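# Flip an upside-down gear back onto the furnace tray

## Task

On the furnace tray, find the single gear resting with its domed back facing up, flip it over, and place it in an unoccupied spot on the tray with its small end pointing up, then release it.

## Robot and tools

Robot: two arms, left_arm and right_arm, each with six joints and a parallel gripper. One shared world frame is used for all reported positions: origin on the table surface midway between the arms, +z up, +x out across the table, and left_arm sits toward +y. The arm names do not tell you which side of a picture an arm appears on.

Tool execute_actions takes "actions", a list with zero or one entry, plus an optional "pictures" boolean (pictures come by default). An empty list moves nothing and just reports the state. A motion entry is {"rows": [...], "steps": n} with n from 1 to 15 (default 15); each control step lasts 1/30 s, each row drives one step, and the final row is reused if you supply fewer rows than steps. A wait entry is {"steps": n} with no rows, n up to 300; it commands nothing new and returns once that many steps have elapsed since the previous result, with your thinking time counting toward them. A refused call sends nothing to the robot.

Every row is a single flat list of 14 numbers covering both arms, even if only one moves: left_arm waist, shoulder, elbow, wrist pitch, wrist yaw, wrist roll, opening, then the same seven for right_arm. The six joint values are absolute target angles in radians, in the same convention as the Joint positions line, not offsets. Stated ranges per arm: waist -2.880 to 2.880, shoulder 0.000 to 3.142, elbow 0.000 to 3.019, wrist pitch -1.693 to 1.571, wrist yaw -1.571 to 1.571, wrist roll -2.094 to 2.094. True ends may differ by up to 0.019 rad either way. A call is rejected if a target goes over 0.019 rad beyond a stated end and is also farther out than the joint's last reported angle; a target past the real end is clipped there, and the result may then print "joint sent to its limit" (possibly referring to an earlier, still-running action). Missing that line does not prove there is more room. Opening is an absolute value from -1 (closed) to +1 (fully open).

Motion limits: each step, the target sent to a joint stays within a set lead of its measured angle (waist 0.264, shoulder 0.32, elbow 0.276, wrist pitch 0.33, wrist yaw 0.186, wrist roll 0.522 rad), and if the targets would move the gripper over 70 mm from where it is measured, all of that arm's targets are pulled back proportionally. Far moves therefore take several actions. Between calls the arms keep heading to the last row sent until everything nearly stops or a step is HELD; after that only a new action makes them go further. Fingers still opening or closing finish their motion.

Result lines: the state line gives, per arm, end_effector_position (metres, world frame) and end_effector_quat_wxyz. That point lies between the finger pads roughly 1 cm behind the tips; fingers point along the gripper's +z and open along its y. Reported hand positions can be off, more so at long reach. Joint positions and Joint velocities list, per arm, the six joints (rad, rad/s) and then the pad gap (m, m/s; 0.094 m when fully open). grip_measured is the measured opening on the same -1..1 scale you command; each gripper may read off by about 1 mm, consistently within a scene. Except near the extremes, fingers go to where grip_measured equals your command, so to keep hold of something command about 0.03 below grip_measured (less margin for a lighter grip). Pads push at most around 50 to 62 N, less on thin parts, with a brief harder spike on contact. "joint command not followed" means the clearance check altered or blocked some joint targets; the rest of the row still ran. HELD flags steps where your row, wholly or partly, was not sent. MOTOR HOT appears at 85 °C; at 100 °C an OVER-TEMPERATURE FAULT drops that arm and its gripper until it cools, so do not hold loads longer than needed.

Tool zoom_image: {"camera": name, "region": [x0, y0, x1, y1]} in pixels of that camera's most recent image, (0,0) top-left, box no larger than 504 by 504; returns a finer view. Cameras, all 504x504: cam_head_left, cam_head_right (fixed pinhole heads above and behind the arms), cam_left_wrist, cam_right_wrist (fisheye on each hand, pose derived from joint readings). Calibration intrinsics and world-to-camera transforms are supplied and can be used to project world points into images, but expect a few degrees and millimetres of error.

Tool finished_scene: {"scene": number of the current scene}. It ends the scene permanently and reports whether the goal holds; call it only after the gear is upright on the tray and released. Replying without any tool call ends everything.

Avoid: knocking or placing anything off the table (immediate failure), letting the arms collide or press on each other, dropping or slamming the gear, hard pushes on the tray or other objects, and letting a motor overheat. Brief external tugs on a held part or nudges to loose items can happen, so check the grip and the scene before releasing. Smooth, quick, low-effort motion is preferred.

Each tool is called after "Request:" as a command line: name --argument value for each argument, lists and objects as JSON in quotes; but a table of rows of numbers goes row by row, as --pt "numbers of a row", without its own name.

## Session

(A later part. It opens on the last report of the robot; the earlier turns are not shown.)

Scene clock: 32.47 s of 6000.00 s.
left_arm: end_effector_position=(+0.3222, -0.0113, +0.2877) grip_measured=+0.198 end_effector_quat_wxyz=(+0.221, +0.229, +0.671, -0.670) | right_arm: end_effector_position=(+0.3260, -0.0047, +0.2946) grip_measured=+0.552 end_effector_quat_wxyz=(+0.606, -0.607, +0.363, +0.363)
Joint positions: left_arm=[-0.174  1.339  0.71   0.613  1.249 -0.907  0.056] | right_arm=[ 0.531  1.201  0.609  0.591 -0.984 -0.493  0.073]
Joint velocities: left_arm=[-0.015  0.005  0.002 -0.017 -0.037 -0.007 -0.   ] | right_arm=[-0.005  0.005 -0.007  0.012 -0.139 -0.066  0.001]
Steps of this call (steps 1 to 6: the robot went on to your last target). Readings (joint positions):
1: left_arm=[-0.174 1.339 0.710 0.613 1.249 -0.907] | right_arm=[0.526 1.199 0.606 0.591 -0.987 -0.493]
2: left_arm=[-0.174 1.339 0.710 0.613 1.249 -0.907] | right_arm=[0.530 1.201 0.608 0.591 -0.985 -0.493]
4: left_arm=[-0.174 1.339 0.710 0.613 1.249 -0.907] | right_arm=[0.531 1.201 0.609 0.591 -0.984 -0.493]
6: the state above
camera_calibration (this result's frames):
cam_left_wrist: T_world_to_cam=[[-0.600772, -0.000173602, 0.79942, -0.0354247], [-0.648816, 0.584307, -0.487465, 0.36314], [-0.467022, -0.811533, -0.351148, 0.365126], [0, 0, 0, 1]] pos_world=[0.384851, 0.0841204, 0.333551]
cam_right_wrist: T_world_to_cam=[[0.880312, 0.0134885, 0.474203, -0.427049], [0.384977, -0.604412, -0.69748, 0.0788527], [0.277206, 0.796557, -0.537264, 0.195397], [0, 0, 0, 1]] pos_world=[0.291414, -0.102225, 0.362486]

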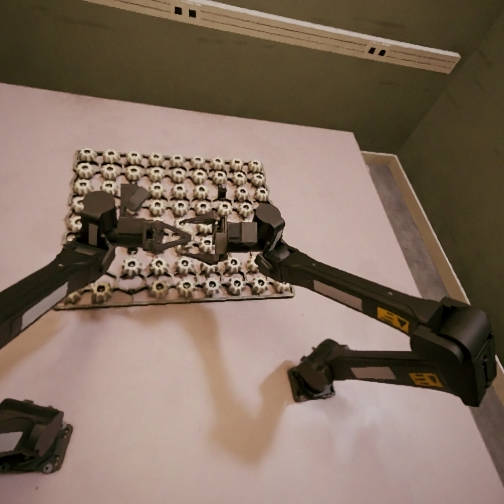

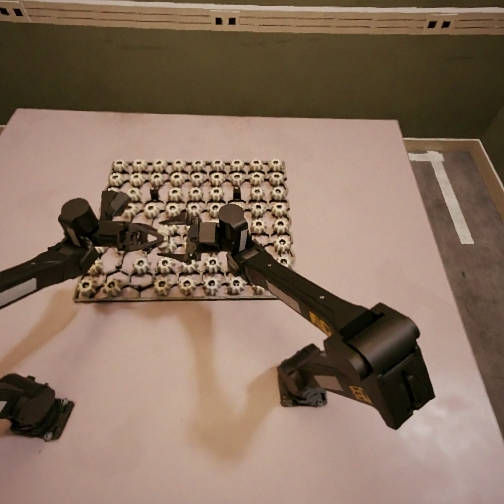

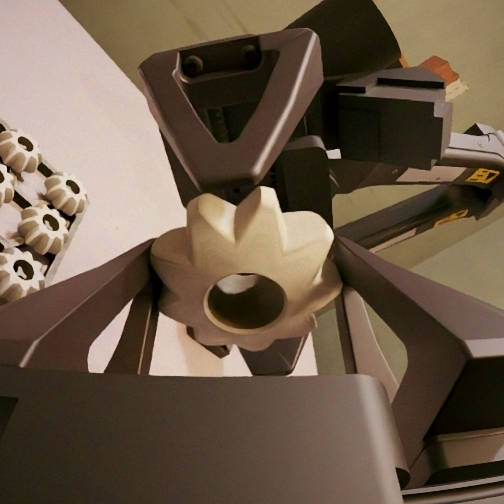

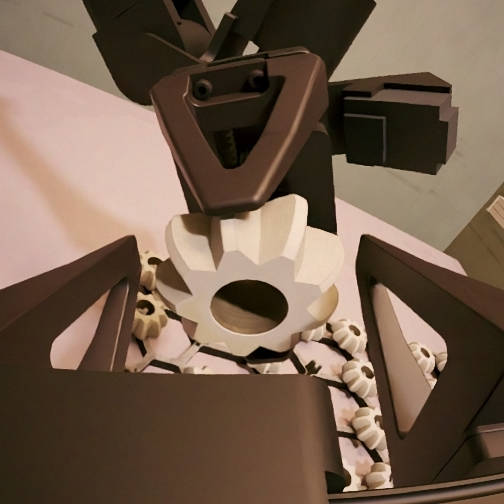

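Well aligned. Close right.

Request:
execute_actions --actions '[{"rows":[[-0.18,1.325,0.728,0.64,1.248,-0.9,0.14,0.533,1.21,0.64,0.605,-0.978,-0.5,0.48],[-0.18,1.325,0.728,0.64,1.248,-0.9,0.14,0.533,1.21,0.64,0.605,-0.978,-0.5,0.42],[-0.18,1.325,0.728,0.64,1.248,-0.9,0.14,0.533,1.21,0.64,0.605,-0.978,-0.5,0.36],[-0.18,1.325,0.728,0.64,1.248,-0.9,0.14,0.533,1.21,0.64,0.605,-0.978,-0.5,0.31],[-0.18,1.325,0.728,0.64,1.248,-0.9,0.14,0.533,1.21,0.64,0.605,-0.978,-0.5,0.27],[-0.18,1.325,0.728,0.64,1.248,-0.9,0.14,0.533,1.21,0.64,0.605,-0.978,-0.5,0.24],[-0.18,1.325,0.728,0.64,1.248,-0.9,0.14,0.533,1.21,0.64,0.605,-0.978,-0.5,0.21],[-0.18,1.325,0.728,0.64,1.248,-0.9,0.14,0.533,1.21,0.64,0.605,-0.978,-0.5,0.19],[-0.18,1.325,0.728,0.64,1.248,-0.9,0.14,0.533,1.21,0.64,0.605,-0.978,-0.5,0.16],[-0.18,1.325,0.728,0.64,1.248,-0.9,0.14,0.533,1.21,0.64,0.605,-0.978,-0.5,0.13]],"steps":13}]'

Scene clock: 34.00 s of 6000.00 s.
left_arm: end_effector_position=(+0.3225, -0.0113, +0.2878) grip_measured=+0.198 end_effector_quat_wxyz=(+0.222, +0.229, +0.671, -0.670) | right_arm: end_effector_position=(+0.3265, -0.0047, +0.2946) grip_measured=+0.186 end_effector_quat_wxyz=(+0.607, -0.607, +0.363, +0.362)
Joint positions: left_arm=[-0.174  1.339  0.71   0.613  1.247 -0.907  0.056] | right_arm=[ 0.531  1.201  0.609  0.591 -0.981 -0.494  0.056]
Joint velocities: left_arm=[-0.005 -0.005  0.007  0.007 -0.022 -0.037 -0.001] | right_arm=[-0.015 -0.015 -0.002  0.007  0.066 -0.051 -0.   ]
Steps of this call (steps 1 to 30: the robot went on to your last target; steps 31 to 33: nothing new was sent; steps 34 to 46: all 13 steps of this action). Readings (joint positions):
34: left_arm=[-0.174 1.339 0.710 0.613 1.249 -0.907] | right_arm=[0.531 1.201 0.609 0.591 -0.982 -0.493]
35: left_arm=[-0.174 1.339 0.710 0.613 1.249 -0.907] | right_arm=[0.531 1.201 0.609 0.591 -0.981 -0.493]
37: left_arm=[-0.174 1.339 0.710 0.613 1.249 -0.907] | right_arm=[0.531 1.201 0.609 0.591 -0.981 -0.493]
41: left_arm=[-0.174 1.339 0.710 0.613 1.247 -0.907] | right_arm=[0.531 1.201 0.609 0.591 -0.981 -0.493]
46: the state above
camera_calibration (this result's frames):
cam_left_wrist: T_world_to_cam=[[-0.601066, -0.00100925, 0.799199, -0.0351537], [-0.649527, 0.583267, -0.487764, 0.363637], [-0.465654, -0.81228, -0.351238, 0.364839], [0, 0, 0, 1]] pos_world=[0.384951, 0.0842177, 0.333609]
cam_right_wrist: T_world_to_cam=[[0.879805, 0.0108044, 0.475212, -0.427655], [0.38393, -0.605587, -0.697038, 0.0788565], [0.280251, 0.795706, -0.536947, 0.19416], [0, 0, 0, 1]] pos_world=[0.291564, -0.102119, 0.362446]

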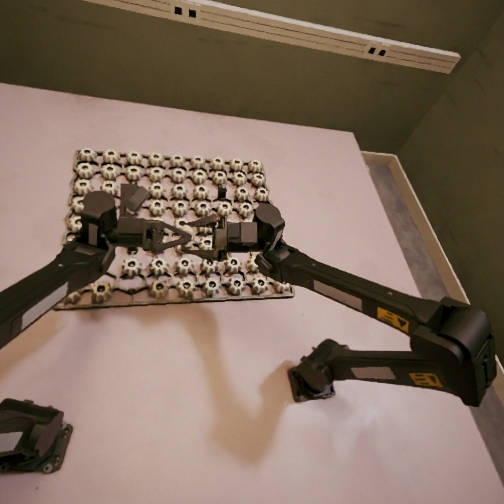

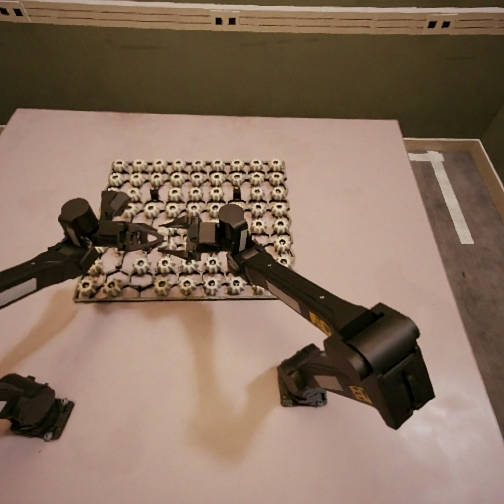

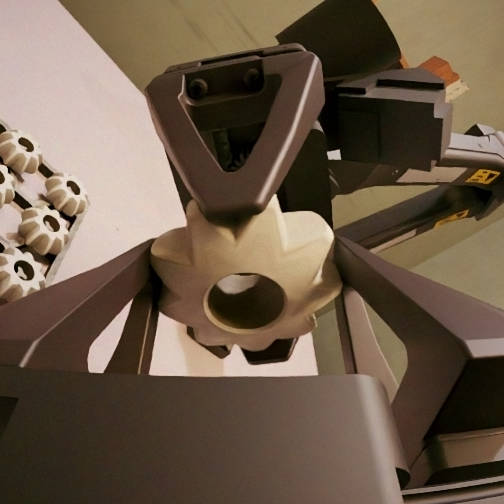

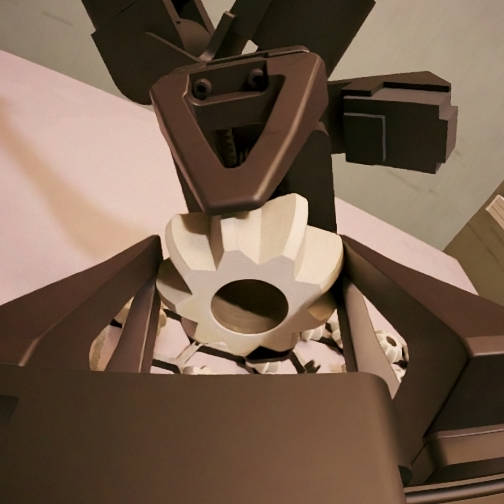

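Request:
execute_actions --actions '[{"rows":[[-0.175,1.335,0.72,0.625,1.248,-0.9,0.25,0.533,1.195,0.64,0.615,-0.981,-0.5,0.13],[-0.175,1.335,0.72,0.625,1.248,-0.9,0.45,0.533,1.195,0.64,0.615,-0.981,-0.5,0.13],[-0.175,1.335,0.72,0.625,1.248,-0.9,0.7,0.533,1.195,0.64,0.615,-0.981,-0.5,0.13],[-0.165,1.335,0.72,0.625,1.248,-0.9,0.9,0.533,1.195,0.64,0.615,-0.981,-0.5,0.13],[-0.15,1.335,0.72,0.625,1.255,-0.9,0.9,0.533,1.195,0.64,0.615,-0.981,-0.5,0.13],[-0.135,1.335,0.72,0.625,1.265,-0.9,0.9,0.533,1.195,0.64,0.615,-0.981,-0.5,0.13],[-0.12,1.335,0.72,0.625,1.285,-0.9,0.9,0.533,1.195,0.64,0.615,-0.981,-0.5,0.13],[-0.1,1.335,0.72,0.625,1.31,-0.9,0.9,0.533,1.195,0.64,0.615,-0.981,-0.5,0.13],[-0.08,1.335,0.72,0.625,1.34,-0.9,0.9,0.533,1.195,0.64,0.615,-0.981,-0.5,0.13],[-0.06,1.335,0.72,0.625,1.37,-0.9,0.9,0.533,1.195,0.64,0.615,-0.981,-0.5,0.13],[-0.04,1.335,0.72,0.625,1.4,-0.9,0.9,0.533,1.195,0.64,0.615,-0.981,-0.5,0.13],[-0.02,1.335,0.72,0.625,1.43,-0.9,0.9,0.533,1.195,0.65,0.615,-0.981,-0.5,0.13],[0.0,1.335,0.72,0.625,1.46,-0.9,0.9,0.53,1.2,0.66,0.6,-0.981,-0.5,0.13],[0.02,1.335,0.72,0.625,1.48,-0.9,0.9,0.525,1.205,0.67,0.58,-0.975,-0.51,0.13],[0.04,1.335,0.72,0.625,1.5,-0.9,0.9,0.518,1.21,0.685,0.55,-0.96,-0.52,0.13]],"steps":15}]' --pictures false

Request:
execute_actions --actions '[{"rows":[[0.06,1.335,0.72,0.625,1.5,-0.9,0.9,0.507,1.222,0.707,0.5,-0.93,-0.53,0.13],[0.075,1.335,0.72,0.625,1.5,-0.9,0.9,0.495,1.236,0.731,0.44,-0.895,-0.54,0.13],[0.09,1.335,0.72,0.625,1.5,-0.9,0.9,0.483,1.252,0.755,0.375,-0.86,-0.55,0.13],[0.1,1.335,0.72,0.625,1.5,-0.9,0.9,0.471,1.268,0.779,0.31,-0.825,-0.56,0.13],[0.1,1.335,0.72,0.625,1.5,-0.9,0.9,0.459,1.284,0.803,0.245,-0.79,-0.57,0.13],[0.1,1.335,0.72,0.625,1.5,-0.9,0.9,0.447,1.3,0.827,0.18,-0.755,-0.58,0.13],[0.1,1.335,0.72,0.625,1.5,-0.9,0.9,0.435,1.316,0.851,0.115,-0.72,-0.59,0.13],[0.1,1.335,0.72,0.625,1.5,-0.9,0.9,0.423,1.332,0.875,0.05,-0.685,-0.6,0.13],[0.1,1.335,0.72,0.625,1.5,-0.9,0.9,0.411,1.348,0.899,-0.015,-0.65,-0.61,0.13],[0.1,1.335,0.72,0.625,1.5,-0.9,0.9,0.399,1.364,0.923,-0.08,-0.615,-0.62,0.13],[0.1,1.335,0.72,0.625,1.5,-0.9,0.9,0.387,1.38,0.947,-0.145,-0.58,-0.63,0.13],[0.1,1.335,0.72,0.625,1.5,-0.9,0.9,0.375,1.396,0.971,-0.21,-0.545,-0.64,0.13],[0.1,1.335,0.72,0.625,1.5,-0.9,0.9,0.363,1.412,0.995,-0.275,-0.51,-0.65,0.13],[0.1,1.335,0.72,0.625,1.5,-0.9,0.9,0.351,1.428,1.019,-0.34,-0.475,-0.66,0.13],[0.1,1.335,0.72,0.625,1.5,-0.9,0.9,0.339,1.444,1.043,-0.405,-0.44,-0.67,0.13]],"steps":15}]' --pictures false

Request:
execute_actions --actions '[{"rows":[[0.1,1.335,0.72,0.625,1.5,-0.9,0.9,0.327,1.461,1.067,-0.47,-0.405,-0.68,0.13],[0.1,1.335,0.72,0.625,1.5,-0.9,0.9,0.315,1.478,1.091,-0.535,-0.37,-0.69,0.13],[0.1,1.335,0.72,0.625,1.5,-0.9,0.9,0.303,1.495,1.115,-0.6,-0.335,-0.7,0.13],[0.1,1.335,0.72,0.625,1.5,-0.9,0.9,0.291,1.512,1.139,-0.665,-0.3,-0.71,0.13],[0.1,1.335,0.72,0.625,1.5,-0.9,0.9,0.279,1.529,1.163,-0.73,-0.265,-0.72,0.13],[0.1,1.335,0.72,0.625,1.5,-0.9,0.9,0.267,1.546,1.187,-0.795,-0.23,-0.73,0.13],[0.1,1.335,0.72,0.625,1.5,-0.9,0.9,0.256,1.563,1.21,-0.86,-0.195,-0.74,0.13],[0.1,1.335,0.72,0.625,1.5,-0.9,0.9,0.245,1.58,1.232,-0.92,-0.16,-0.74,0.13],[0.1,1.335,0.72,0.625,1.5,-0.9,0.9,0.235,1.596,1.252,-0.98,-0.125,-0.74,0.13],[0.1,1.335,0.72,0.625,1.5,-0.9,0.9,0.226,1.61,1.269,-1.035,-0.092,-0.74,0.13],[0.1,1.335,0.72,0.625,1.5,-0.9,0.9,0.218,1.622,1.283,-1.085,-0.062,-0.74,0.13],[0.1,1.335,0.72,0.625,1.5,-0.9,0.9,0.212,1.632,1.294,-1.125,-0.037,-0.74,0.13],[0.1,1.335,0.72,0.625,1.5,-0.9,0.9,0.207,1.64,1.302,-1.155,-0.017,-0.74,0.13],[0.1,1.335,0.72,0.625,1.5,-0.9,0.9,0.204,1.646,1.307,-1.175,-0.004,-0.74,0.13],[0.1,1.335,0.72,0.625,1.5,-0.9,0.9,0.203,1.65,1.31,-1.183,0.002,-0.74,0.13]],"steps":15}]' --pictures false

Request:
execute_actions --actions '[{"steps":6}]'

Scene clock: 40.60 s of 6000.00 s.
left_arm: end_effector_position=(+0.3266, +0.0502, +0.2884) grip_measured=+0.898 end_effector_quat_wxyz=(+0.200, +0.251, +0.662, -0.678) | right_arm: end_effector_position=(+0.3282, -0.0047, +0.2933) grip_measured=+0.186 end_effector_quat_wxyz=(+0.606, -0.606, +0.368, +0.360)
Joint positions: left_arm=[-0.01   1.339  0.71   0.614  1.479 -0.907  0.089] | right_arm=[ 0.53   1.201  0.61   0.58  -0.973 -0.499  0.056]
Joint velocities: left_arm=[ 0.689 -0.015 -0.017  0.007  0.462 -0.037 -0.002] | right_arm=[-0.015 -0.005  0.051 -0.447  0.227 -0.051 -0.001]
Steps of this call (steps 1 to 15: the robot went on to your last target; steps 16 to 90: nothing new was sent; then 3.10 s passed at rest; steps 91 to 105: all 15 steps of this action). Readings (joint positions):
91: left_arm=[-0.176 1.339 0.710 0.614 1.247 -0.907] | right_arm=[0.530 1.201 0.609 0.593 -0.983 -0.494]
92: left_arm=[-0.176 1.339 0.710 0.614 1.247 -0.907] | right_arm=[0.530 1.201 0.609 0.594 -0.983 -0.494]
94: left_arm=[-0.176 1.339 0.710 0.614 1.247 -0.907] | right_arm=[0.530 1.201 0.609 0.594 -0.983 -0.494]
98: left_arm=[-0.158 1.339 0.710 0.614 1.290 -0.907] | right_arm=[0.530 1.201 0.609 0.594 -0.983 -0.494]
105: the state above

Scene clock: 41.10 s of 6000.00 s.
left_arm: end_effector_position=(+0.3470, +0.0913, +0.2885) grip_measured=+0.898 end_effector_quat_wxyz=(+0.230, +0.220, +0.672, -0.668) | right_arm: end_effector_position=(+0.5004, -0.0752, +0.1849) grip_measured=+0.186 end_effector_quat_wxyz=(+0.406, -0.525, +0.728, +0.173)
Joint positions: left_arm=[ 0.099  1.339  0.71   0.614  1.497 -0.907  0.089] | right_arm=[ 0.365  1.414  0.939 -0.28  -0.466 -0.621  0.056]
Joint velocities: left_arm=[-0.005 -0.015 -0.007  0.002  0.051  0.022 -0.001] | right_arm=[-0.327  0.484  0.632 -1.912  0.857 -0.286  0.   ]
Steps of this call (steps 1 to 15: all 15 steps of this action). Readings (joint positions):
1: left_arm=[0.013 1.339 0.710 0.614 1.490 -0.907] | right_arm=[0.529 1.202 0.614 0.557 -0.956 -0.503]
2: left_arm=[0.034 1.339 0.710 0.614 1.494 -0.907] | right_arm=[0.527 1.205 0.623 0.521 -0.928 -0.509]
4: left_arm=[0.070 1.339 0.710 0.614 1.495 -0.907] | right_arm=[0.513 1.223 0.660 0.419 -0.861 -0.523]
8: left_arm=[0.099 1.339 0.710 0.614 1.495 -0.907] | right_arm=[0.459 1.295 0.771 0.173 -0.714 -0.555]
15: the state above

Scene clock: 41.60 s of 6000.00 s.
left_arm: end_effector_position=(+0.3470, +0.0913, +0.2885) grip_measured=+0.898 end_effector_quat_wxyz=(+0.230, +0.220, +0.672, -0.668) | right_arm: end_effector_position=(+0.5048, -0.2403, +0.1118) grip_measured=+0.186 end_effector_quat_wxyz=(+0.022, -0.474, +0.880, -0.003)
Joint positions: left_arm=[ 0.099  1.339  0.71   0.614  1.497 -0.907  0.089] | right_arm=[ 0.205  1.636  1.242 -1.132 -0.005 -0.725  0.056]
Joint velocities: left_arm=[ 0.005 -0.015  0.012  0.002  0.066 -0.037 -0.   ] | right_arm=[-0.171  0.161  0.139 -0.706  0.256 -0.081  0.   ]
Steps of this call (steps 1 to 15: all 15 steps of this action). Readings (joint positions):
1: left_arm=[0.099 1.339 0.710 0.614 1.497 -0.907] | right_arm=[0.354 1.430 0.961 -0.345 -0.431 -0.631]
2: left_arm=[0.099 1.339 0.710 0.614 1.497 -0.907] | right_arm=[0.342 1.446 0.984 -0.410 -0.396 -0.641]
4: left_arm=[0.099 1.339 0.710 0.614 1.497 -0.907] | right_arm=[0.320 1.480 1.030 -0.540 -0.327 -0.661]
8: left_arm=[0.099 1.339 0.710 0.614 1.497 -0.907] | right_arm=[0.273 1.548 1.127 -0.796 -0.188 -0.699]
15: the state above

Scene clock: 41.80 s of 6000.00 s.
left_arm: end_effector_position=(+0.3470, +0.0913, +0.2885) grip_measured=+0.898 end_effector_quat_wxyz=(+0.230, +0.220, +0.672, -0.668) | right_arm: end_effector_position=(+0.4973, -0.2469, +0.1089) grip_measured=+0.186 end_effector_quat_wxyz=(-0.002, -0.473, +0.881, -0.001)
Joint positions: left_arm=[ 0.099  1.339  0.71   0.614  1.497 -0.907  0.089] | right_arm=[ 0.198  1.645  1.246 -1.175  0.002 -0.731  0.056]
Joint velocities: left_arm=[-0.015  0.005 -0.012 -0.012 -0.037 -0.007  0.001] | right_arm=[-0.015 -0.015  0.032 -0.032  0.037  0.022 -0.001]
Steps of this call (steps 1 to 6: the robot went on to your last target). Readings (joint positions):
1: left_arm=[0.099 1.339 0.710 0.614 1.497 -0.907] | right_arm=[0.200 1.640 1.245 -1.151 0.000 -0.726]
2: left_arm=[0.099 1.339 0.710 0.614 1.497 -0.907] | right_arm=[0.198 1.643 1.245 -1.162 0.002 -0.727]
4: left_arm=[0.099 1.339 0.710 0.614 1.497 -0.907] | right_arm=[0.197 1.645 1.245 -1.172 0.002 -0.729]
6: the state above
camera_calibration (this result's frames):
cam_left_wrist: T_world_to_cam=[[-0.600605, -0.0123976, 0.79945, -0.0200212], [-0.663534, 0.565592, -0.489724, 0.327176], [-0.446091, -0.824592, -0.347923, 0.453182], [0, 0, 0, 1]] pos_world=[0.407228, 0.188394, 0.333904]
cam_right_wrist: T_world_to_cam=[[0.834968, -0.550155, -0.0125601, -0.550079], [-0.430704, -0.667543, 0.607355, -0.0150775], [-0.342524, -0.501713, -0.794331, 0.256659], [0, 0, 0, 1]] pos_world=[0.540716, -0.183925, 0.20612]

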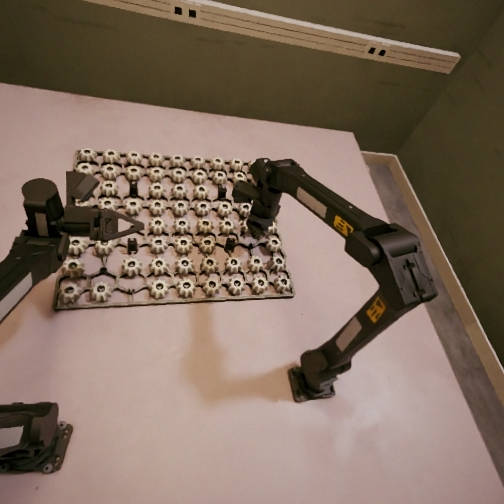

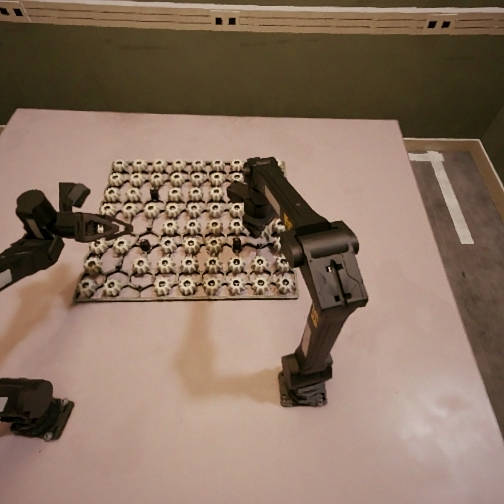

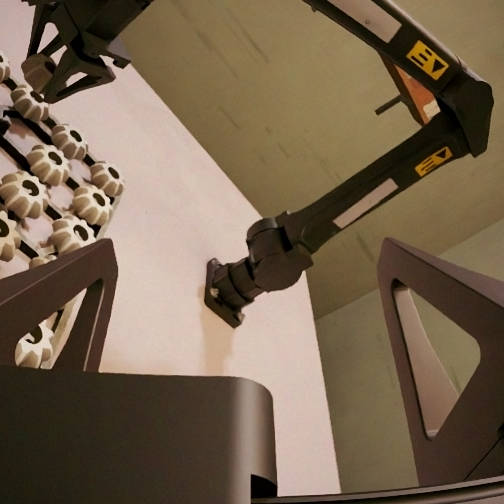

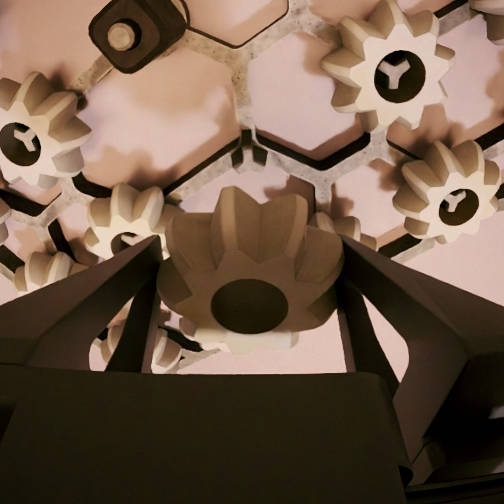

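Request:
execute_actions --actions '[{"rows":[[0.1,1.335,0.72,0.625,1.5,-0.9,0.9,0.208,1.655,1.255,-1.16,0,-0.735,0.13],[0.1,1.335,0.72,0.625,1.5,-0.9,0.9,0.212,1.661,1.249,-1.149,0,-0.735,0.13],[0.1,1.335,0.72,0.625,1.5,-0.9,0.9,0.215,1.667,1.243,-1.137,0,-0.735,0.13],[0.1,1.335,0.72,0.625,1.5,-0.9,0.9,0.215,1.674,1.237,-1.124,0,-0.735,0.13],[0.1,1.335,0.72,0.625,1.5,-0.9,0.9,0.215,1.681,1.231,-1.11,0,-0.735,0.13],[0.1,1.335,0.72,0.625,1.5,-0.9,0.9,0.215,1.688,1.225,-1.096,0,-0.735,0.13],[0.1,1.335,0.72,0.625,1.5,-0.9,0.9,0.215,1.695,1.219,-1.082,0,-0.735,0.13],[0.1,1.335,0.72,0.625,1.5,-0.9,0.9,0.215,1.702,1.213,-1.068,0,-0.735,0.13],[0.1,1.335,0.72,0.625,1.5,-0.9,0.9,0.215,1.708,1.207,-1.054,0,-0.735,0.13],[0.1,1.335,0.72,0.625,1.5,-0.9,0.9,0.215,1.713,1.201,-1.04,0,-0.735,0.13],[0.1,1.335,0.72,0.625,1.5,-0.9,0.9,0.215,1.717,1.197,-1.028,0,-0.735,0.13],[0.1,1.335,0.72,0.625,1.5,-0.9,0.9,0.215,1.719,1.194,-1.019,0,-0.735,0.13]],"steps":15}]' --pictures false

Request:
execute_actions --actions '[{"steps":3}]'

Scene clock: 50.87 s of 6000.00 s.
left_arm: end_effector_position=(+0.3470, +0.0913, +0.2885) grip_measured=+0.898 end_effector_quat_wxyz=(+0.230, +0.220, +0.672, -0.668) | right_arm: end_effector_position=(+0.4998, -0.2409, +0.0529) grip_measured=+0.186 end_effector_quat_wxyz=(-0.000, -0.479, +0.878, -0.001)
Joint positions: left_arm=[ 0.099  1.339  0.71   0.614  1.497 -0.907  0.089] | right_arm=[ 0.209  1.72   1.18  -1.032  0.002 -0.732  0.056]
Joint velocities: left_arm=[ 0.005 -0.015 -0.007  0.002 -0.037  0.051  0.   ] | right_arm=[ 0.005  0.093 -0.1    0.032  0.022  0.037 -0.   ]
Steps of this call (steps 1 to 30: the robot went on to your last target; steps 31 to 90: nothing new was sent; then 5.57 s passed at rest; steps 91 to 105: all 15 steps of this action). Readings (joint positions):
91: left_arm=[0.099 1.339 0.710 0.614 1.497 -0.907] | right_arm=[0.198 1.645 1.250 -1.174 0.002 -0.732]
92: left_arm=[0.099 1.339 0.710 0.614 1.497 -0.907] | right_arm=[0.198 1.645 1.248 -1.170 0.002 -0.732]
94: left_arm=[0.099 1.339 0.710 0.614 1.497 -0.907] | right_arm=[0.201 1.646 1.241 -1.153 0.002 -0.732]
98: left_arm=[0.099 1.339 0.710 0.614 1.497 -0.907] | right_arm=[0.207 1.666 1.221 -1.102 0.002 -0.732]
105: the state above

Scene clock: 50.97 s of 6000.00 s.
left_arm: end_effector_position=(+0.3470, +0.0913, +0.2885) grip_measured=+0.898 end_effector_quat_wxyz=(+0.230, +0.220, +0.672, -0.668) | right_arm: end_effector_position=(+0.4981, -0.2414, +0.0498) grip_measured=+0.186 end_effector_quat_wxyz=(-0.003, -0.479, +0.878, +0.000)
Joint positions: left_arm=[ 0.099  1.339  0.71   0.614  1.497 -0.907  0.089] | right_arm=[ 0.209  1.723  1.176 -1.03   0.002 -0.732  0.056]
Joint velocities: left_arm=[-0.005  0.005 -0.007  0.002  0.037 -0.022  0.   ] | right_arm=[-0.015 -0.015  0.002 -0.002 -0.095 -0.007  0.   ]
Steps of this call (steps 1 to 3: the robot went on to your last target). Readings (joint positions):
1: left_arm=[0.099 1.339 0.710 0.614 1.497 -0.907] | right_arm=[0.209 1.723 1.178 -1.031 0.002 -0.732]
2: left_arm=[0.099 1.339 0.710 0.614 1.497 -0.907] | right_arm=[0.209 1.723 1.176 -1.030 0.002 -0.732]
3: the state above
camera_calibration (this result's frames):
cam_left_wrist: T_world_to_cam=[[-0.600605, -0.0123976, 0.79945, -0.0200212], [-0.663534, 0.565592, -0.489724, 0.327176], [-0.446091, -0.824592, -0.347923, 0.453182], [0, 0, 0, 1]] pos_world=[0.407228, 0.188394, 0.333904]
cam_right_wrist: T_world_to_cam=[[0.841774, -0.539611, -0.0154059, -0.549202], [-0.419964, -0.672527, 0.609375, 0.0181698], [-0.339186, -0.506485, -0.792733, 0.209877], [0, 0, 0, 1]] pos_world=[0.541121, -0.177836, 0.146843]

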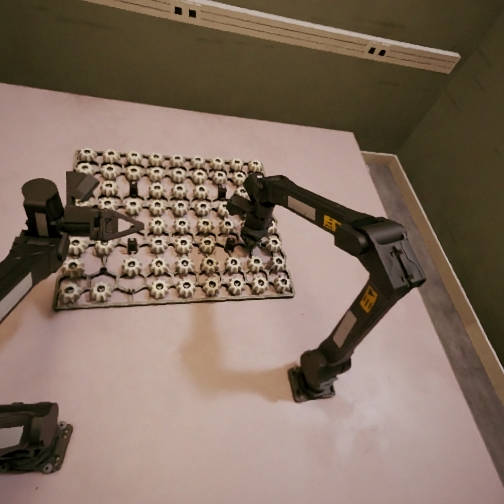

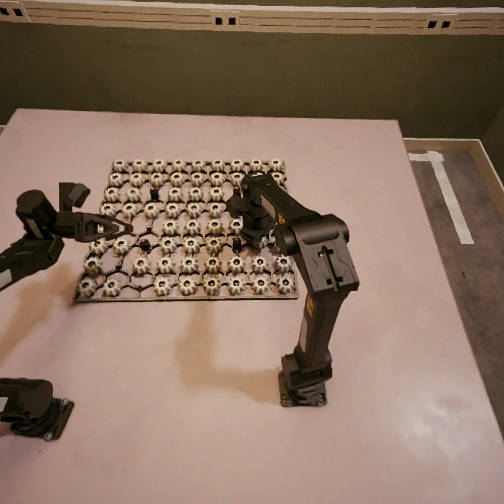

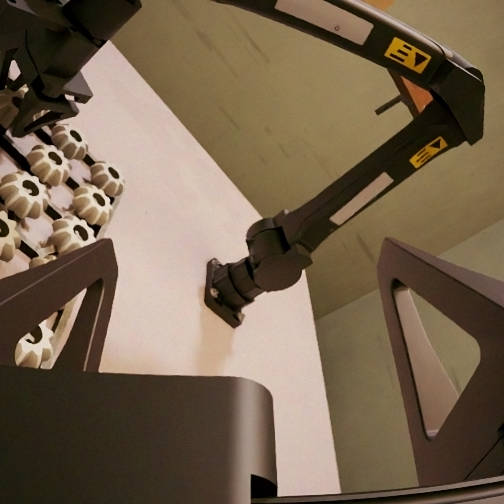

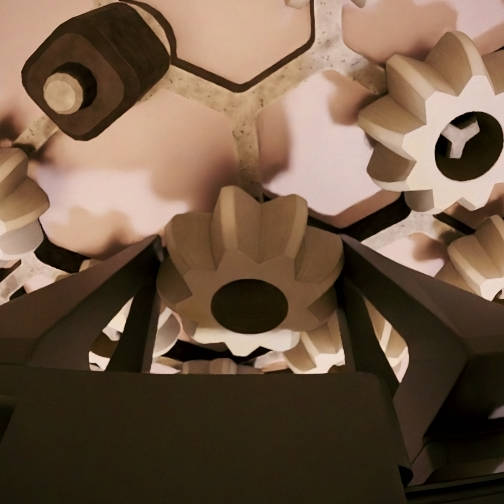

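Request:
execute_actions --actions '[{"rows":[[0.1,1.335,0.72,0.625,1.5,-0.9,0.9,0.21,1.723,1.19,-1.012,0.01,-0.735,0.13],[0.1,1.335,0.72,0.625,1.5,-0.9,0.9,0.21,1.727,1.188,-1.008,0.015,-0.735,0.13],[0.1,1.335,0.72,0.625,1.5,-0.9,0.9,0.21,1.731,1.186,-1.005,0.015,-0.735,0.13],[0.1,1.335,0.72,0.625,1.5,-0.9,0.9,0.21,1.735,1.184,-1.002,0.015,-0.735,0.13],[0.1,1.335,0.72,0.625,1.5,-0.9,0.9,0.21,1.738,1.182,-0.998,0.015,-0.735,0.13],[0.1,1.335,0.72,0.625,1.5,-0.9,0.9,0.21,1.741,1.18,-0.993,0.015,-0.735,0.13],[0.1,1.335,0.72,0.625,1.5,-0.9,0.9,0.21,1.744,1.178,-0.988,0.015,-0.735,0.13],[0.1,1.335,0.72,0.625,1.5,-0.9,0.9,0.21,1.747,1.176,-0.982,0.015,-0.735,0.13],[0.1,1.335,0.72,0.625,1.5,-0.9,0.9,0.21,1.749,1.174,-0.976,0.015,-0.735,0.13],[0.1,1.335,0.72,0.625,1.5,-0.9,0.9,0.21,1.751,1.172,-0.97,0.015,-0.735,0.13],[0.1,1.335,0.72,0.625,1.5,-0.9,0.9,0.21,1.752,1.17,-0.964,0.015,-0.735,0.13],[0.1,1.335,0.72,0.625,1.5,-0.9,0.9,0.21,1.753,1.168,-0.958,0.015,-0.735,0.13],[0.1,1.335,0.72,0.625,1.5,-0.9,0.9,0.21,1.753,1.167,-0.953,0.015,-0.735,0.13]],"steps":15}]' --pictures false

Request:
execute_actions --actions '[{"steps":4}]'

Scene clock: 53.23 s of 6000.00 s.
left_arm: end_effector_position=(+0.3470, +0.0913, +0.2885) grip_measured=+0.898 end_effector_quat_wxyz=(+0.230, +0.220, +0.672, -0.668) | right_arm: end_effector_position=(+0.5063, -0.2411, +0.0470) grip_measured=+0.186 end_effector_quat_wxyz=(+0.012, -0.479, +0.878, -0.009)
Joint positions: left_arm=[ 0.099  1.339  0.71   0.614  1.497 -0.907  0.089] | right_arm=[ 0.209  1.727  1.172 -0.989  0.012 -0.732  0.056]
Joint velocities: left_arm=[ 0.005 -0.005 -0.017  0.007 -0.007  0.037  0.   ] | right_arm=[-0.015 -0.005 -0.012  0.002 -0.022  0.051  0.   ]
Steps of this call (steps 1 to 15: the robot went on to your last target; steps 16 to 53: nothing new was sent; steps 54 to 68: all 15 steps of this action). Readings (joint positions):
54: left_arm=[0.099 1.339 0.710 0.614 1.497 -0.907] | right_arm=[0.209 1.723 1.176 -1.025 0.004 -0.732]
55: left_arm=[0.099 1.339 0.710 0.614 1.497 -0.907] | right_arm=[0.209 1.723 1.176 -1.023 0.008 -0.732]
57: left_arm=[0.099 1.339 0.710 0.614 1.497 -0.907] | right_arm=[0.209 1.723 1.176 -1.016 0.012 -0.732]
61: left_arm=[0.099 1.339 0.710 0.614 1.497 -0.907] | right_arm=[0.209 1.726 1.174 -1.000 0.012 -0.732]
68: the state above

Scene clock: 53.37 s of 6000.00 s.
left_arm: end_effector_position=(+0.3470, +0.0913, +0.2885) grip_measured=+0.898 end_effector_quat_wxyz=(+0.230, +0.220, +0.672, -0.668) | right_arm: end_effector_position=(+0.5063, -0.2411, +0.0470) grip_measured=+0.186 end_effector_quat_wxyz=(+0.012, -0.479, +0.878, -0.009)
Joint positions: left_arm=[ 0.099  1.339  0.71   0.614  1.497 -0.907  0.089] | right_arm=[ 0.209  1.727  1.172 -0.989  0.012 -0.732  0.056]
Joint velocities: left_arm=[ 0.005  0.005 -0.002 -0.002  0.081 -0.095 -0.   ] | right_arm=[ 0.005 -0.015  0.002 -0.002  0.007 -0.007 -0.001]
Steps of this call (steps 1 to 4: the robot went on to your last target). Readings (joint positions):
1: left_arm=[0.099 1.339 0.710 0.614 1.497 -0.907] | right_arm=[0.209 1.727 1.172 -0.989 0.012 -0.732]
2: left_arm=[0.099 1.339 0.710 0.614 1.497 -0.907] | right_arm=[0.209 1.727 1.172 -0.989 0.012 -0.732]
4: the state above
camera_calibration (this result's frames):
cam_left_wrist: T_world_to_cam=[[-0.600605, -0.0123976, 0.79945, -0.0200212], [-0.663534, 0.565592, -0.489724, 0.327176], [-0.446091, -0.824592, -0.347923, 0.453182], [0, 0, 0, 1]] pos_world=[0.407228, 0.188394, 0.333904]
cam_right_wrist: T_world_to_cam=[[0.841722, -0.539702, 0.015016, -0.557378], [-0.441238, -0.671597, 0.595203, 0.035207], [-0.311147, -0.507621, -0.803435, 0.196613], [0, 0, 0, 1]] pos_world=[0.545868, -0.177368, 0.14538]

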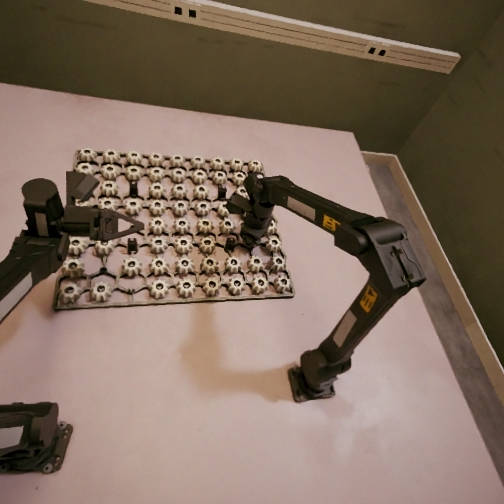

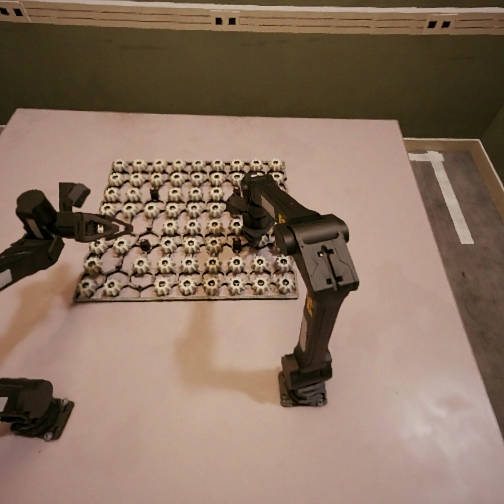

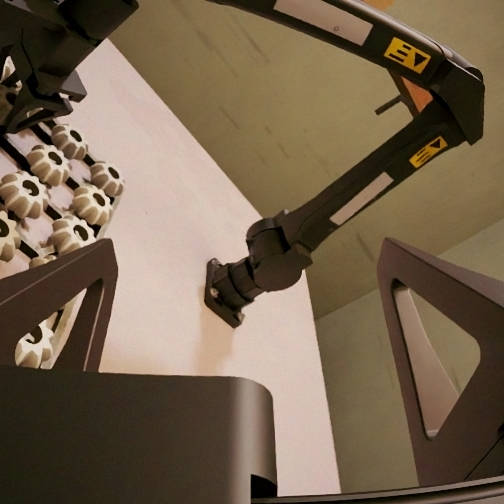

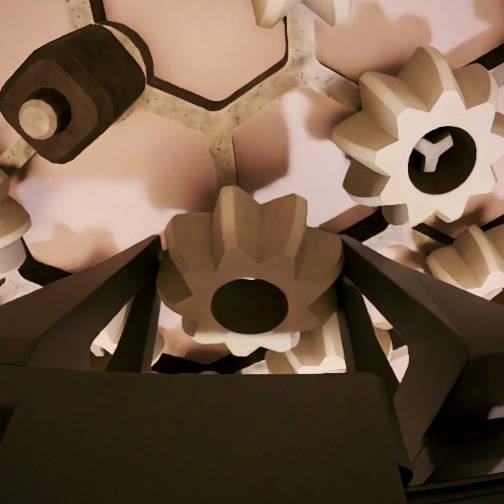

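Request:
execute_actions --actions '[{"rows":[[0.1,1.335,0.72,0.625,1.5,-0.9,0.9,0.21,1.715,1.2,-0.99,0.015,-0.735,0.13],[0.1,1.335,0.72,0.625,1.5,-0.9,0.9,0.21,1.715,1.2,-1.0,0.015,-0.735,0.13],[0.1,1.335,0.72,0.625,1.5,-0.9,0.9,0.21,1.715,1.2,-1.01,0.015,-0.735,0.13],[0.1,1.335,0.72,0.625,1.5,-0.9,0.9,0.21,1.715,1.2,-1.021,0.015,-0.735,0.13]],"steps":10}]'

Scene clock: 54.50 s of 6000.00 s.
left_arm: end_effector_position=(+0.3470, +0.0913, +0.2885) grip_measured=+0.898 end_effector_quat_wxyz=(+0.230, +0.220, +0.672, -0.668) | right_arm: end_effector_position=(+0.5008, -0.2426, +0.0476) grip_measured=+0.186 end_effector_quat_wxyz=(+0.001, -0.479, +0.878, -0.007)
Joint positions: left_arm=[ 0.099  1.339  0.71   0.614  1.497 -0.907  0.089] | right_arm=[ 0.209  1.725  1.172 -1.013  0.013 -0.732  0.056]
Joint velocities: left_arm=[-0.005 -0.005 -0.007  0.002 -0.022 -0.007  0.001] | right_arm=[-0.005 -0.015 -0.012  0.007 -0.037 -0.022  0.001]
Steps of this call (steps 1 to 15: the robot went on to your last target; steps 16 to 24: nothing new was sent; steps 25 to 34: all 10 steps of this action). Readings (joint positions):
25: left_arm=[0.099 1.339 0.710 0.614 1.497 -0.907] | right_arm=[0.209 1.725 1.172 -0.990 0.013 -0.732]
26: left_arm=[0.099 1.339 0.710 0.614 1.497 -0.907] | right_arm=[0.209 1.725 1.172 -0.991 0.013 -0.732]
28: left_arm=[0.099 1.339 0.710 0.614 1.497 -0.907] | right_arm=[0.209 1.725 1.172 -0.996 0.013 -0.732]
32: left_arm=[0.099 1.339 0.710 0.614 1.497 -0.907] | right_arm=[0.209 1.725 1.172 -1.012 0.013 -0.732]
34: the state above
camera_calibration (this result's frames):
cam_left_wrist: T_world_to_cam=[[-0.600605, -0.0123976, 0.79945, -0.0200212], [-0.663534, 0.565592, -0.489724, 0.327176], [-0.446091, -0.824592, -0.347923, 0.453182], [0, 0, 0, 1]] pos_world=[0.407228, 0.188394, 0.333904]
cam_right_wrist: T_world_to_cam=[[0.841884, -0.539659, 0.000473835, -0.553004], [-0.428454, -0.667867, 0.608589, 0.0252497], [-0.328114, -0.512564, -0.793485, 0.20143], [0, 0, 0, 1]] pos_world=[0.542475, -0.178324, 0.144727]

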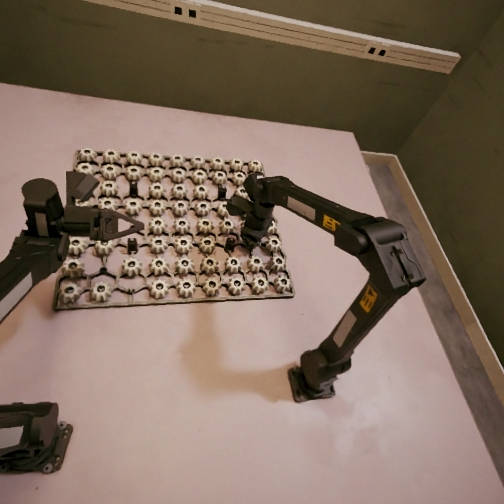

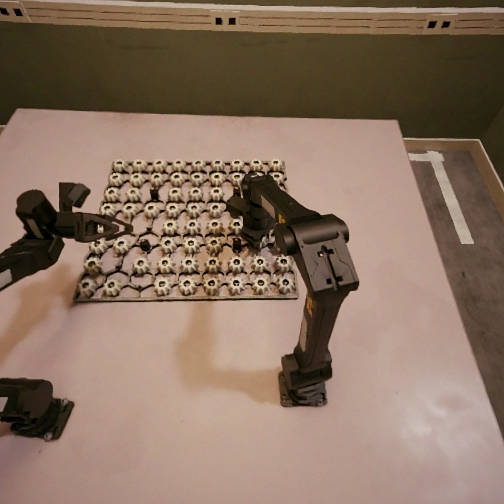

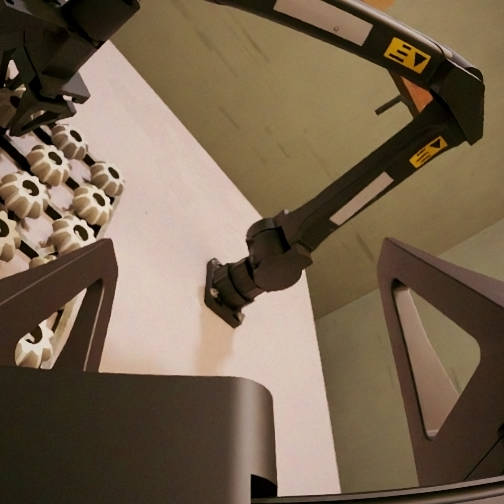

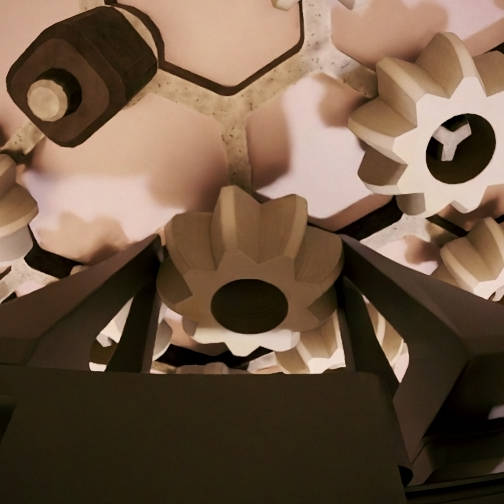

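Request:
execute_actions --actions '[{"rows":[[0.1,1.335,0.72,0.625,1.5,-0.9,0.9,0.21,1.73,1.2,-1.01,0.013,-0.735,0.13],[0.1,1.335,0.72,0.625,1.5,-0.9,0.9,0.21,1.738,1.2,-1.01,0.013,-0.735,0.13],[0.1,1.335,0.72,0.625,1.5,-0.9,0.9,0.21,1.743,1.2,-1.01,0.013,-0.735,0.13],[0.1,1.335,0.72,0.625,1.5,-0.9,0.9,0.21,1.747,1.2,-1.008,0.013,-0.735,0.13],[0.1,1.335,0.72,0.625,1.5,-0.9,0.9,0.21,1.75,1.2,-1.005,0.013,-0.735,0.13],[0.1,1.335,0.72,0.625,1.5,-0.9,0.9,0.21,1.753,1.2,-1.003,0.013,-0.735,0.13],[0.1,1.335,0.72,0.625,1.5,-0.9,0.9,0.21,1.756,1.2,-1.001,0.013,-0.735,0.13],[0.1,1.335,0.72,0.625,1.5,-0.9,0.9,0.21,1.759,1.2,-0.999,0.013,-0.735,0.13],[0.1,1.335,0.72,0.625,1.5,-0.9,0.9,0.21,1.762,1.2,-0.997,0.013,-0.735,0.13],[0.1,1.335,0.72,0.625,1.5,-0.9,0.9,0.21,1.765,1.2,-0.995,0.013,-0.735,0.13],[0.1,1.335,0.72,0.625,1.5,-0.9,0.9,0.21,1.767,1.2,-0.993,0.013,-0.735,0.13]],"steps":15}]'

Scene clock: 56.60 s of 6000.00 s.
left_arm: end_effector_position=(+0.3470, +0.0913, +0.2885) grip_measured=+0.898 end_effector_quat_wxyz=(+0.230, +0.220, +0.672, -0.668) | right_arm: end_effector_position=(+0.5004, -0.2428, +0.0323) grip_measured=+0.186 end_effector_quat_wxyz=(-0.010, -0.479, +0.878, -0.004)
Joint positions: left_arm=[ 0.099  1.339  0.71   0.614  1.497 -0.907  0.089] | right_arm=[ 0.209  1.759  1.172 -1.002  0.013 -0.732  0.056]
Joint velocities: left_arm=[-0.015 -0.015 -0.002 -0.007 -0.007  0.037 -0.   ] | right_arm=[-0.005  0.034 -0.017  0.007 -0.022 -0.037 -0.001]
Steps of this call (steps 1 to 15: the robot went on to your last target; steps 16 to 48: nothing new was sent; steps 49 to 63: all 15 steps of this action). Readings (joint positions):
49: left_arm=[0.099 1.339 0.710 0.614 1.497 -0.907] | right_arm=[0.209 1.725 1.172 -1.013 0.013 -0.732]
50: left_arm=[0.099 1.339 0.710 0.614 1.497 -0.907] | right_arm=[0.209 1.725 1.172 -1.013 0.013 -0.732]
52: left_arm=[0.099 1.339 0.710 0.614 1.497 -0.907] | right_arm=[0.209 1.726 1.172 -1.013 0.013 -0.732]
56: left_arm=[0.099 1.339 0.710 0.614 1.497 -0.907] | right_arm=[0.209 1.736 1.172 -1.011 0.013 -0.732]
63: the state above
camera_calibration (this result's frames):
cam_left_wrist: T_world_to_cam=[[-0.600605, -0.0123976, 0.79945, -0.0200212], [-0.663534, 0.565592, -0.489724, 0.327176], [-0.446091, -0.824592, -0.347923, 0.453182], [0, 0, 0, 1]] pos_world=[0.407228, 0.188394, 0.333904]
cam_right_wrist: T_world_to_cam=[[0.841719, -0.539704, -0.0151183, -0.55212], [-0.414639, -0.664097, 0.622133, 0.027885], [-0.345807, -0.517393, -0.782766, 0.196391], [0, 0, 0, 1]] pos_world=[0.544206, -0.177852, 0.128033]

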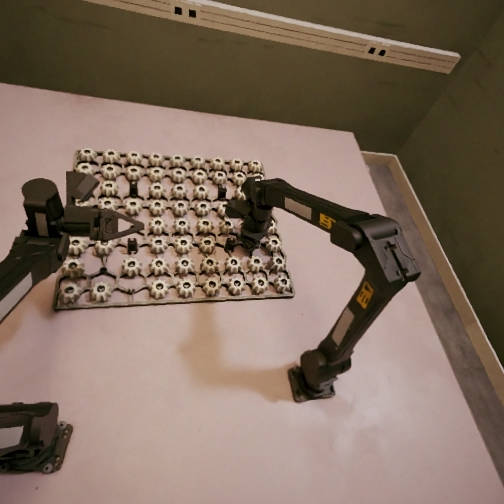

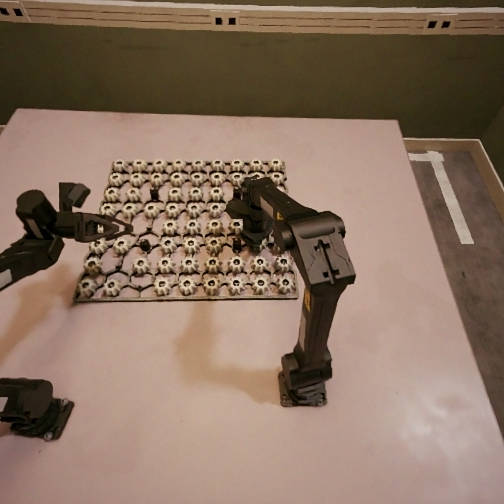

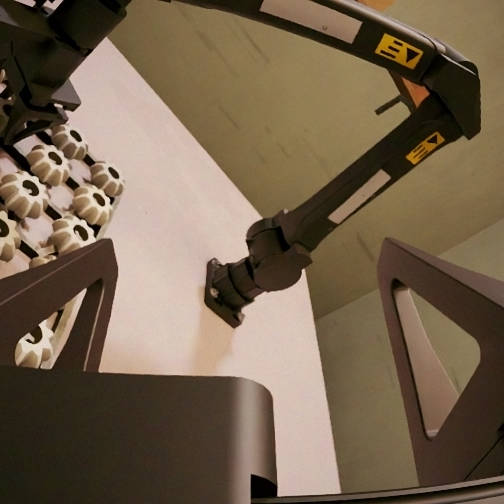

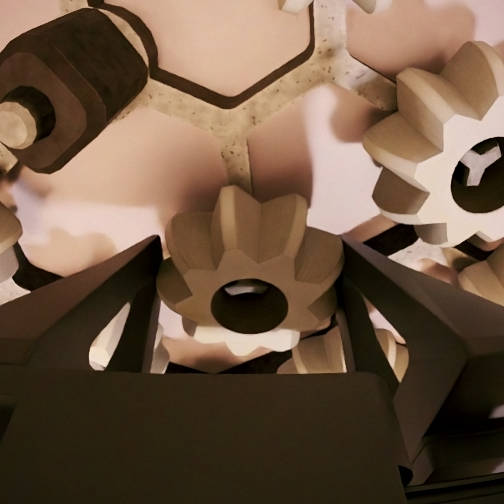

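On the pin. A little lower, release, lift with the shoulder.

Request:
execute_actions --actions '[{"rows":[[0.1,1.335,0.72,0.625,1.5,-0.9,0.9,0.21,1.778,1.2,-0.991,0.013,-0.735,0.13],[0.1,1.335,0.72,0.625,1.5,-0.9,0.9,0.21,1.782,1.2,-0.99,0.013,-0.735,0.13],[0.1,1.335,0.72,0.625,1.5,-0.9,0.9,0.21,1.782,1.2,-0.99,0.013,-0.735,0.13],[0.1,1.335,0.72,0.625,1.5,-0.9,0.9,0.21,1.782,1.2,-0.99,0.013,-0.735,0.13],[0.1,1.335,0.72,0.625,1.5,-0.9,0.9,0.21,1.782,1.2,-0.99,0.013,-0.735,0.13],[0.1,1.335,0.72,0.625,1.5,-0.9,0.9,0.21,1.782,1.2,-0.99,0.013,-0.735,0.13],[0.1,1.335,0.72,0.625,1.5,-0.9,0.9,0.21,1.782,1.2,-0.99,0.013,-0.735,0.13],[0.1,1.335,0.72,0.625,1.5,-0.9,0.9,0.21,1.782,1.2,-0.99,0.013,-0.735,0.13],[0.1,1.335,0.72,0.625,1.5,-0.9,0.9,0.21,1.77,1.195,-0.995,0.013,-0.735,0.18],[0.1,1.335,0.72,0.625,1.5,-0.9,0.9,0.21,1.77,1.19,-0.995,0.013,-0.735,0.22],[0.1,1.335,0.72,0.625,1.5,-0.9,0.9,0.21,1.77,1.19,-0.995,0.013,-0.735,0.28],[0.1,1.335,0.72,0.625,1.5,-0.9,0.9,0.21,1.77,1.19,-0.995,0.013,-0.735,0.36],[0.1,1.335,0.72,0.625,1.5,-0.9,0.9,0.21,1.76,1.19,-1.0,0.013,-0.735,0.45],[0.1,1.335,0.72,0.625,1.5,-0.9,0.9,0.21,1.75,1.19,-1.005,0.013,-0.735,0.5],[0.1,1.335,0.72,0.625,1.5,-0.9,0.9,0.21,1.74,1.19,-1.008,0.013,-0.735,0.5]],"steps":15}]' --pictures false

Request:
execute_actions --actions '[{"rows":[[0.1,1.335,0.72,0.625,1.5,-0.9,0.9,0.21,1.73,1.19,-1.011,0.013,-0.735,0.5],[0.1,1.335,0.72,0.625,1.5,-0.9,0.9,0.21,1.718,1.19,-1.014,0.013,-0.735,0.5],[0.1,1.335,0.72,0.625,1.5,-0.9,0.9,0.21,1.706,1.19,-1.018,0.013,-0.735,0.5],[0.1,1.335,0.72,0.625,1.5,-0.9,0.9,0.21,1.694,1.19,-1.022,0.013,-0.735,0.5],[0.1,1.335,0.72,0.625,1.5,-0.9,0.9,0.21,1.682,1.19,-1.026,0.013,-0.735,0.5],[0.1,1.335,0.72,0.625,1.5,-0.9,0.9,0.21,1.67,1.19,-1.03,0.013,-0.735,0.5],[0.1,1.335,0.72,0.625,1.5,-0.9,0.9,0.21,1.658,1.19,-1.034,0.013,-0.735,0.5],[0.1,1.335,0.72,0.625,1.5,-0.9,0.9,0.21,1.646,1.19,-1.038,0.013,-0.735,0.5],[0.1,1.335,0.72,0.625,1.5,-0.9,0.9,0.21,1.636,1.19,-1.042,0.013,-0.735,0.5],[0.1,1.335,0.72,0.625,1.5,-0.9,0.9,0.21,1.628,1.19,-1.045,0.013,-0.735,0.5],[0.1,1.335,0.72,0.625,1.5,-0.9,0.9,0.21,1.62,1.19,-1.048,0.013,-0.735,0.5]],"steps":15}]'

Scene clock: 59.90 s of 6000.00 s.
left_arm: end_effector_position=(+0.3470, +0.0913, +0.2885) grip_measured=+0.898 end_effector_quat_wxyz=(+0.230, +0.220, +0.672, -0.668) | right_arm: end_effector_position=(+0.4999, -0.2429, +0.0282) grip_measured=+0.492 end_effector_quat_wxyz=(-0.014, -0.479, +0.878, -0.003)
Joint positions: left_arm=[ 0.099  1.339  0.71   0.614  1.497 -0.907  0.089] | right_arm=[ 0.209  1.768  1.172 -1.     0.013 -0.732  0.07 ]
Joint velocities: left_arm=[-0.024 -0.015 -0.017  0.012 -0.081  0.022  0.001] | right_arm=[-0.005 -0.024 -0.012 -0.022 -0.066  0.007  0.013]
Steps of this call (steps 1 to 15: the robot went on to your last target; steps 16 to 84: nothing new was sent; steps 85 to 99: all 15 steps of this action). Readings (joint positions):
85: left_arm=[0.099 1.339 0.710 0.614 1.497 -0.907] | right_arm=[0.209 1.760 1.172 -1.002 0.013 -0.732]
86: left_arm=[0.099 1.339 0.710 0.614 1.497 -0.907] | right_arm=[0.209 1.761 1.172 -1.002 0.013 -0.732]
88: left_arm=[0.099 1.339 0.710 0.614 1.497 -0.907] | right_arm=[0.209 1.763 1.172 -1.001 0.013 -0.732]
92: left_arm=[0.099 1.339 0.710 0.614 1.497 -0.907] | right_arm=[0.209 1.769 1.172 -1.000 0.013 -0.732]
99: the state above

Scene clock: 60.40 s of 6000.00 s.
left_arm: end_effector_position=(+0.3470, +0.0913, +0.2885) grip_measured=+0.898 end_effector_quat_wxyz=(+0.230, +0.220, +0.672, -0.668) | right_arm: end_effector_position=(+0.5008, -0.2426, +0.0987) grip_measured=+0.498 end_effector_quat_wxyz=(+0.043, -0.478, +0.877, -0.017)
Joint positions: left_arm=[ 0.099  1.339  0.71   0.614  1.497 -0.907  0.089] | right_arm=[ 0.209  1.612  1.172 -1.039  0.013 -0.732  0.07 ]
Joint velocities: left_arm=[-0.005  0.005 -0.022 -0.012  0.022 -0.022 -0.001] | right_arm=[-0.005 -0.073 -0.002 -0.027  0.051 -0.051 -0.001]
Steps of this call (steps 1 to 15: all 15 steps of this action). Readings (joint positions):
1: left_arm=[0.099 1.339 0.710 0.614 1.497 -0.907] | right_arm=[0.209 1.766 1.172 -1.000 0.013 -0.732]
2: left_arm=[0.099 1.339 0.710 0.614 1.497 -0.907] | right_arm=[0.209 1.762 1.172 -1.002 0.013 -0.732]
4: left_arm=[0.099 1.339 0.710 0.614 1.497 -0.907] | right_arm=[0.209 1.747 1.172 -1.008 0.013 -0.732]
8: left_arm=[0.099 1.339 0.710 0.614 1.497 -0.907] | right_arm=[0.209 1.691 1.172 -1.023 0.013 -0.732]
15: the state above
camera_calibration (this result's frames):
cam_left_wrist: T_world_to_cam=[[-0.600605, -0.0123976, 0.79945, -0.0200212], [-0.663534, 0.565592, -0.489724, 0.327176], [-0.446091, -0.824592, -0.347923, 0.453182], [0, 0, 0, 1]] pos_world=[0.407228, 0.188394, 0.333904]
cam_right_wrist: T_world_to_cam=[[0.8394, -0.540336, 0.0586822, -0.557668], [-0.477307, -0.681199, 0.555109, 0.0206647], [-0.259972, -0.493968, -0.829705, 0.215885], [0, 0, 0, 1]] pos_world=[0.534094, -0.180611, 0.200375]

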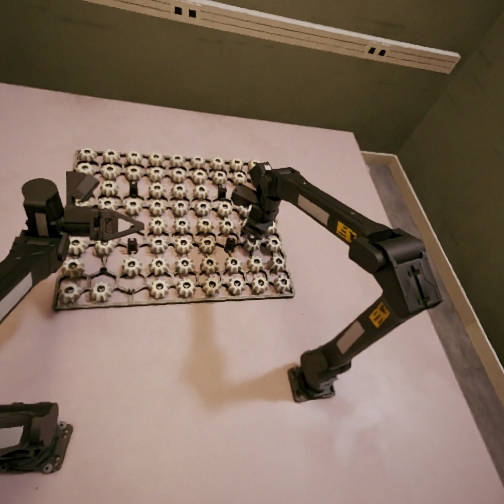

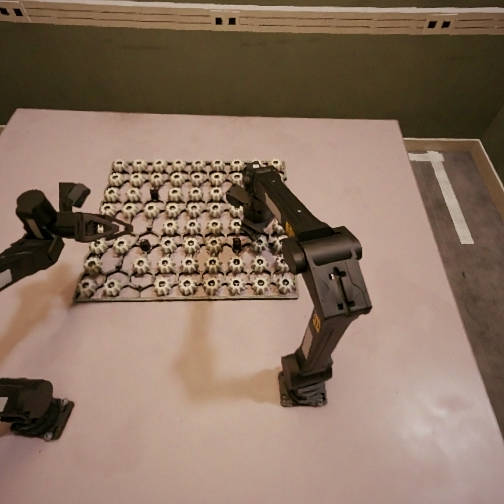

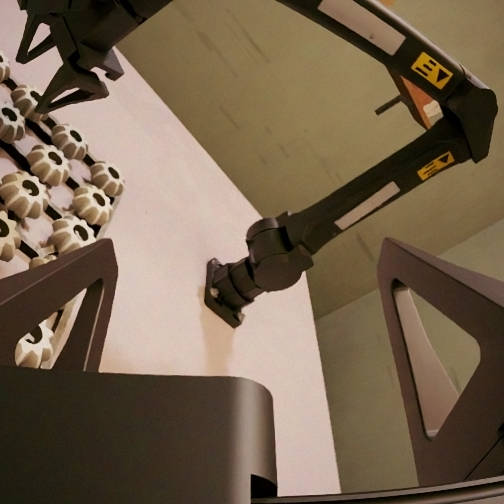

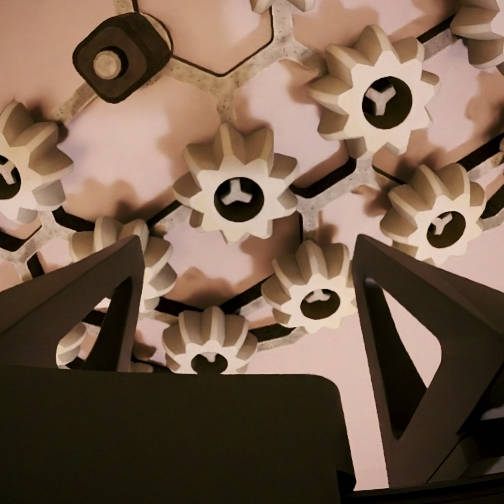

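Request:
finished_scene --scene 2

The scene is finished: the task was done.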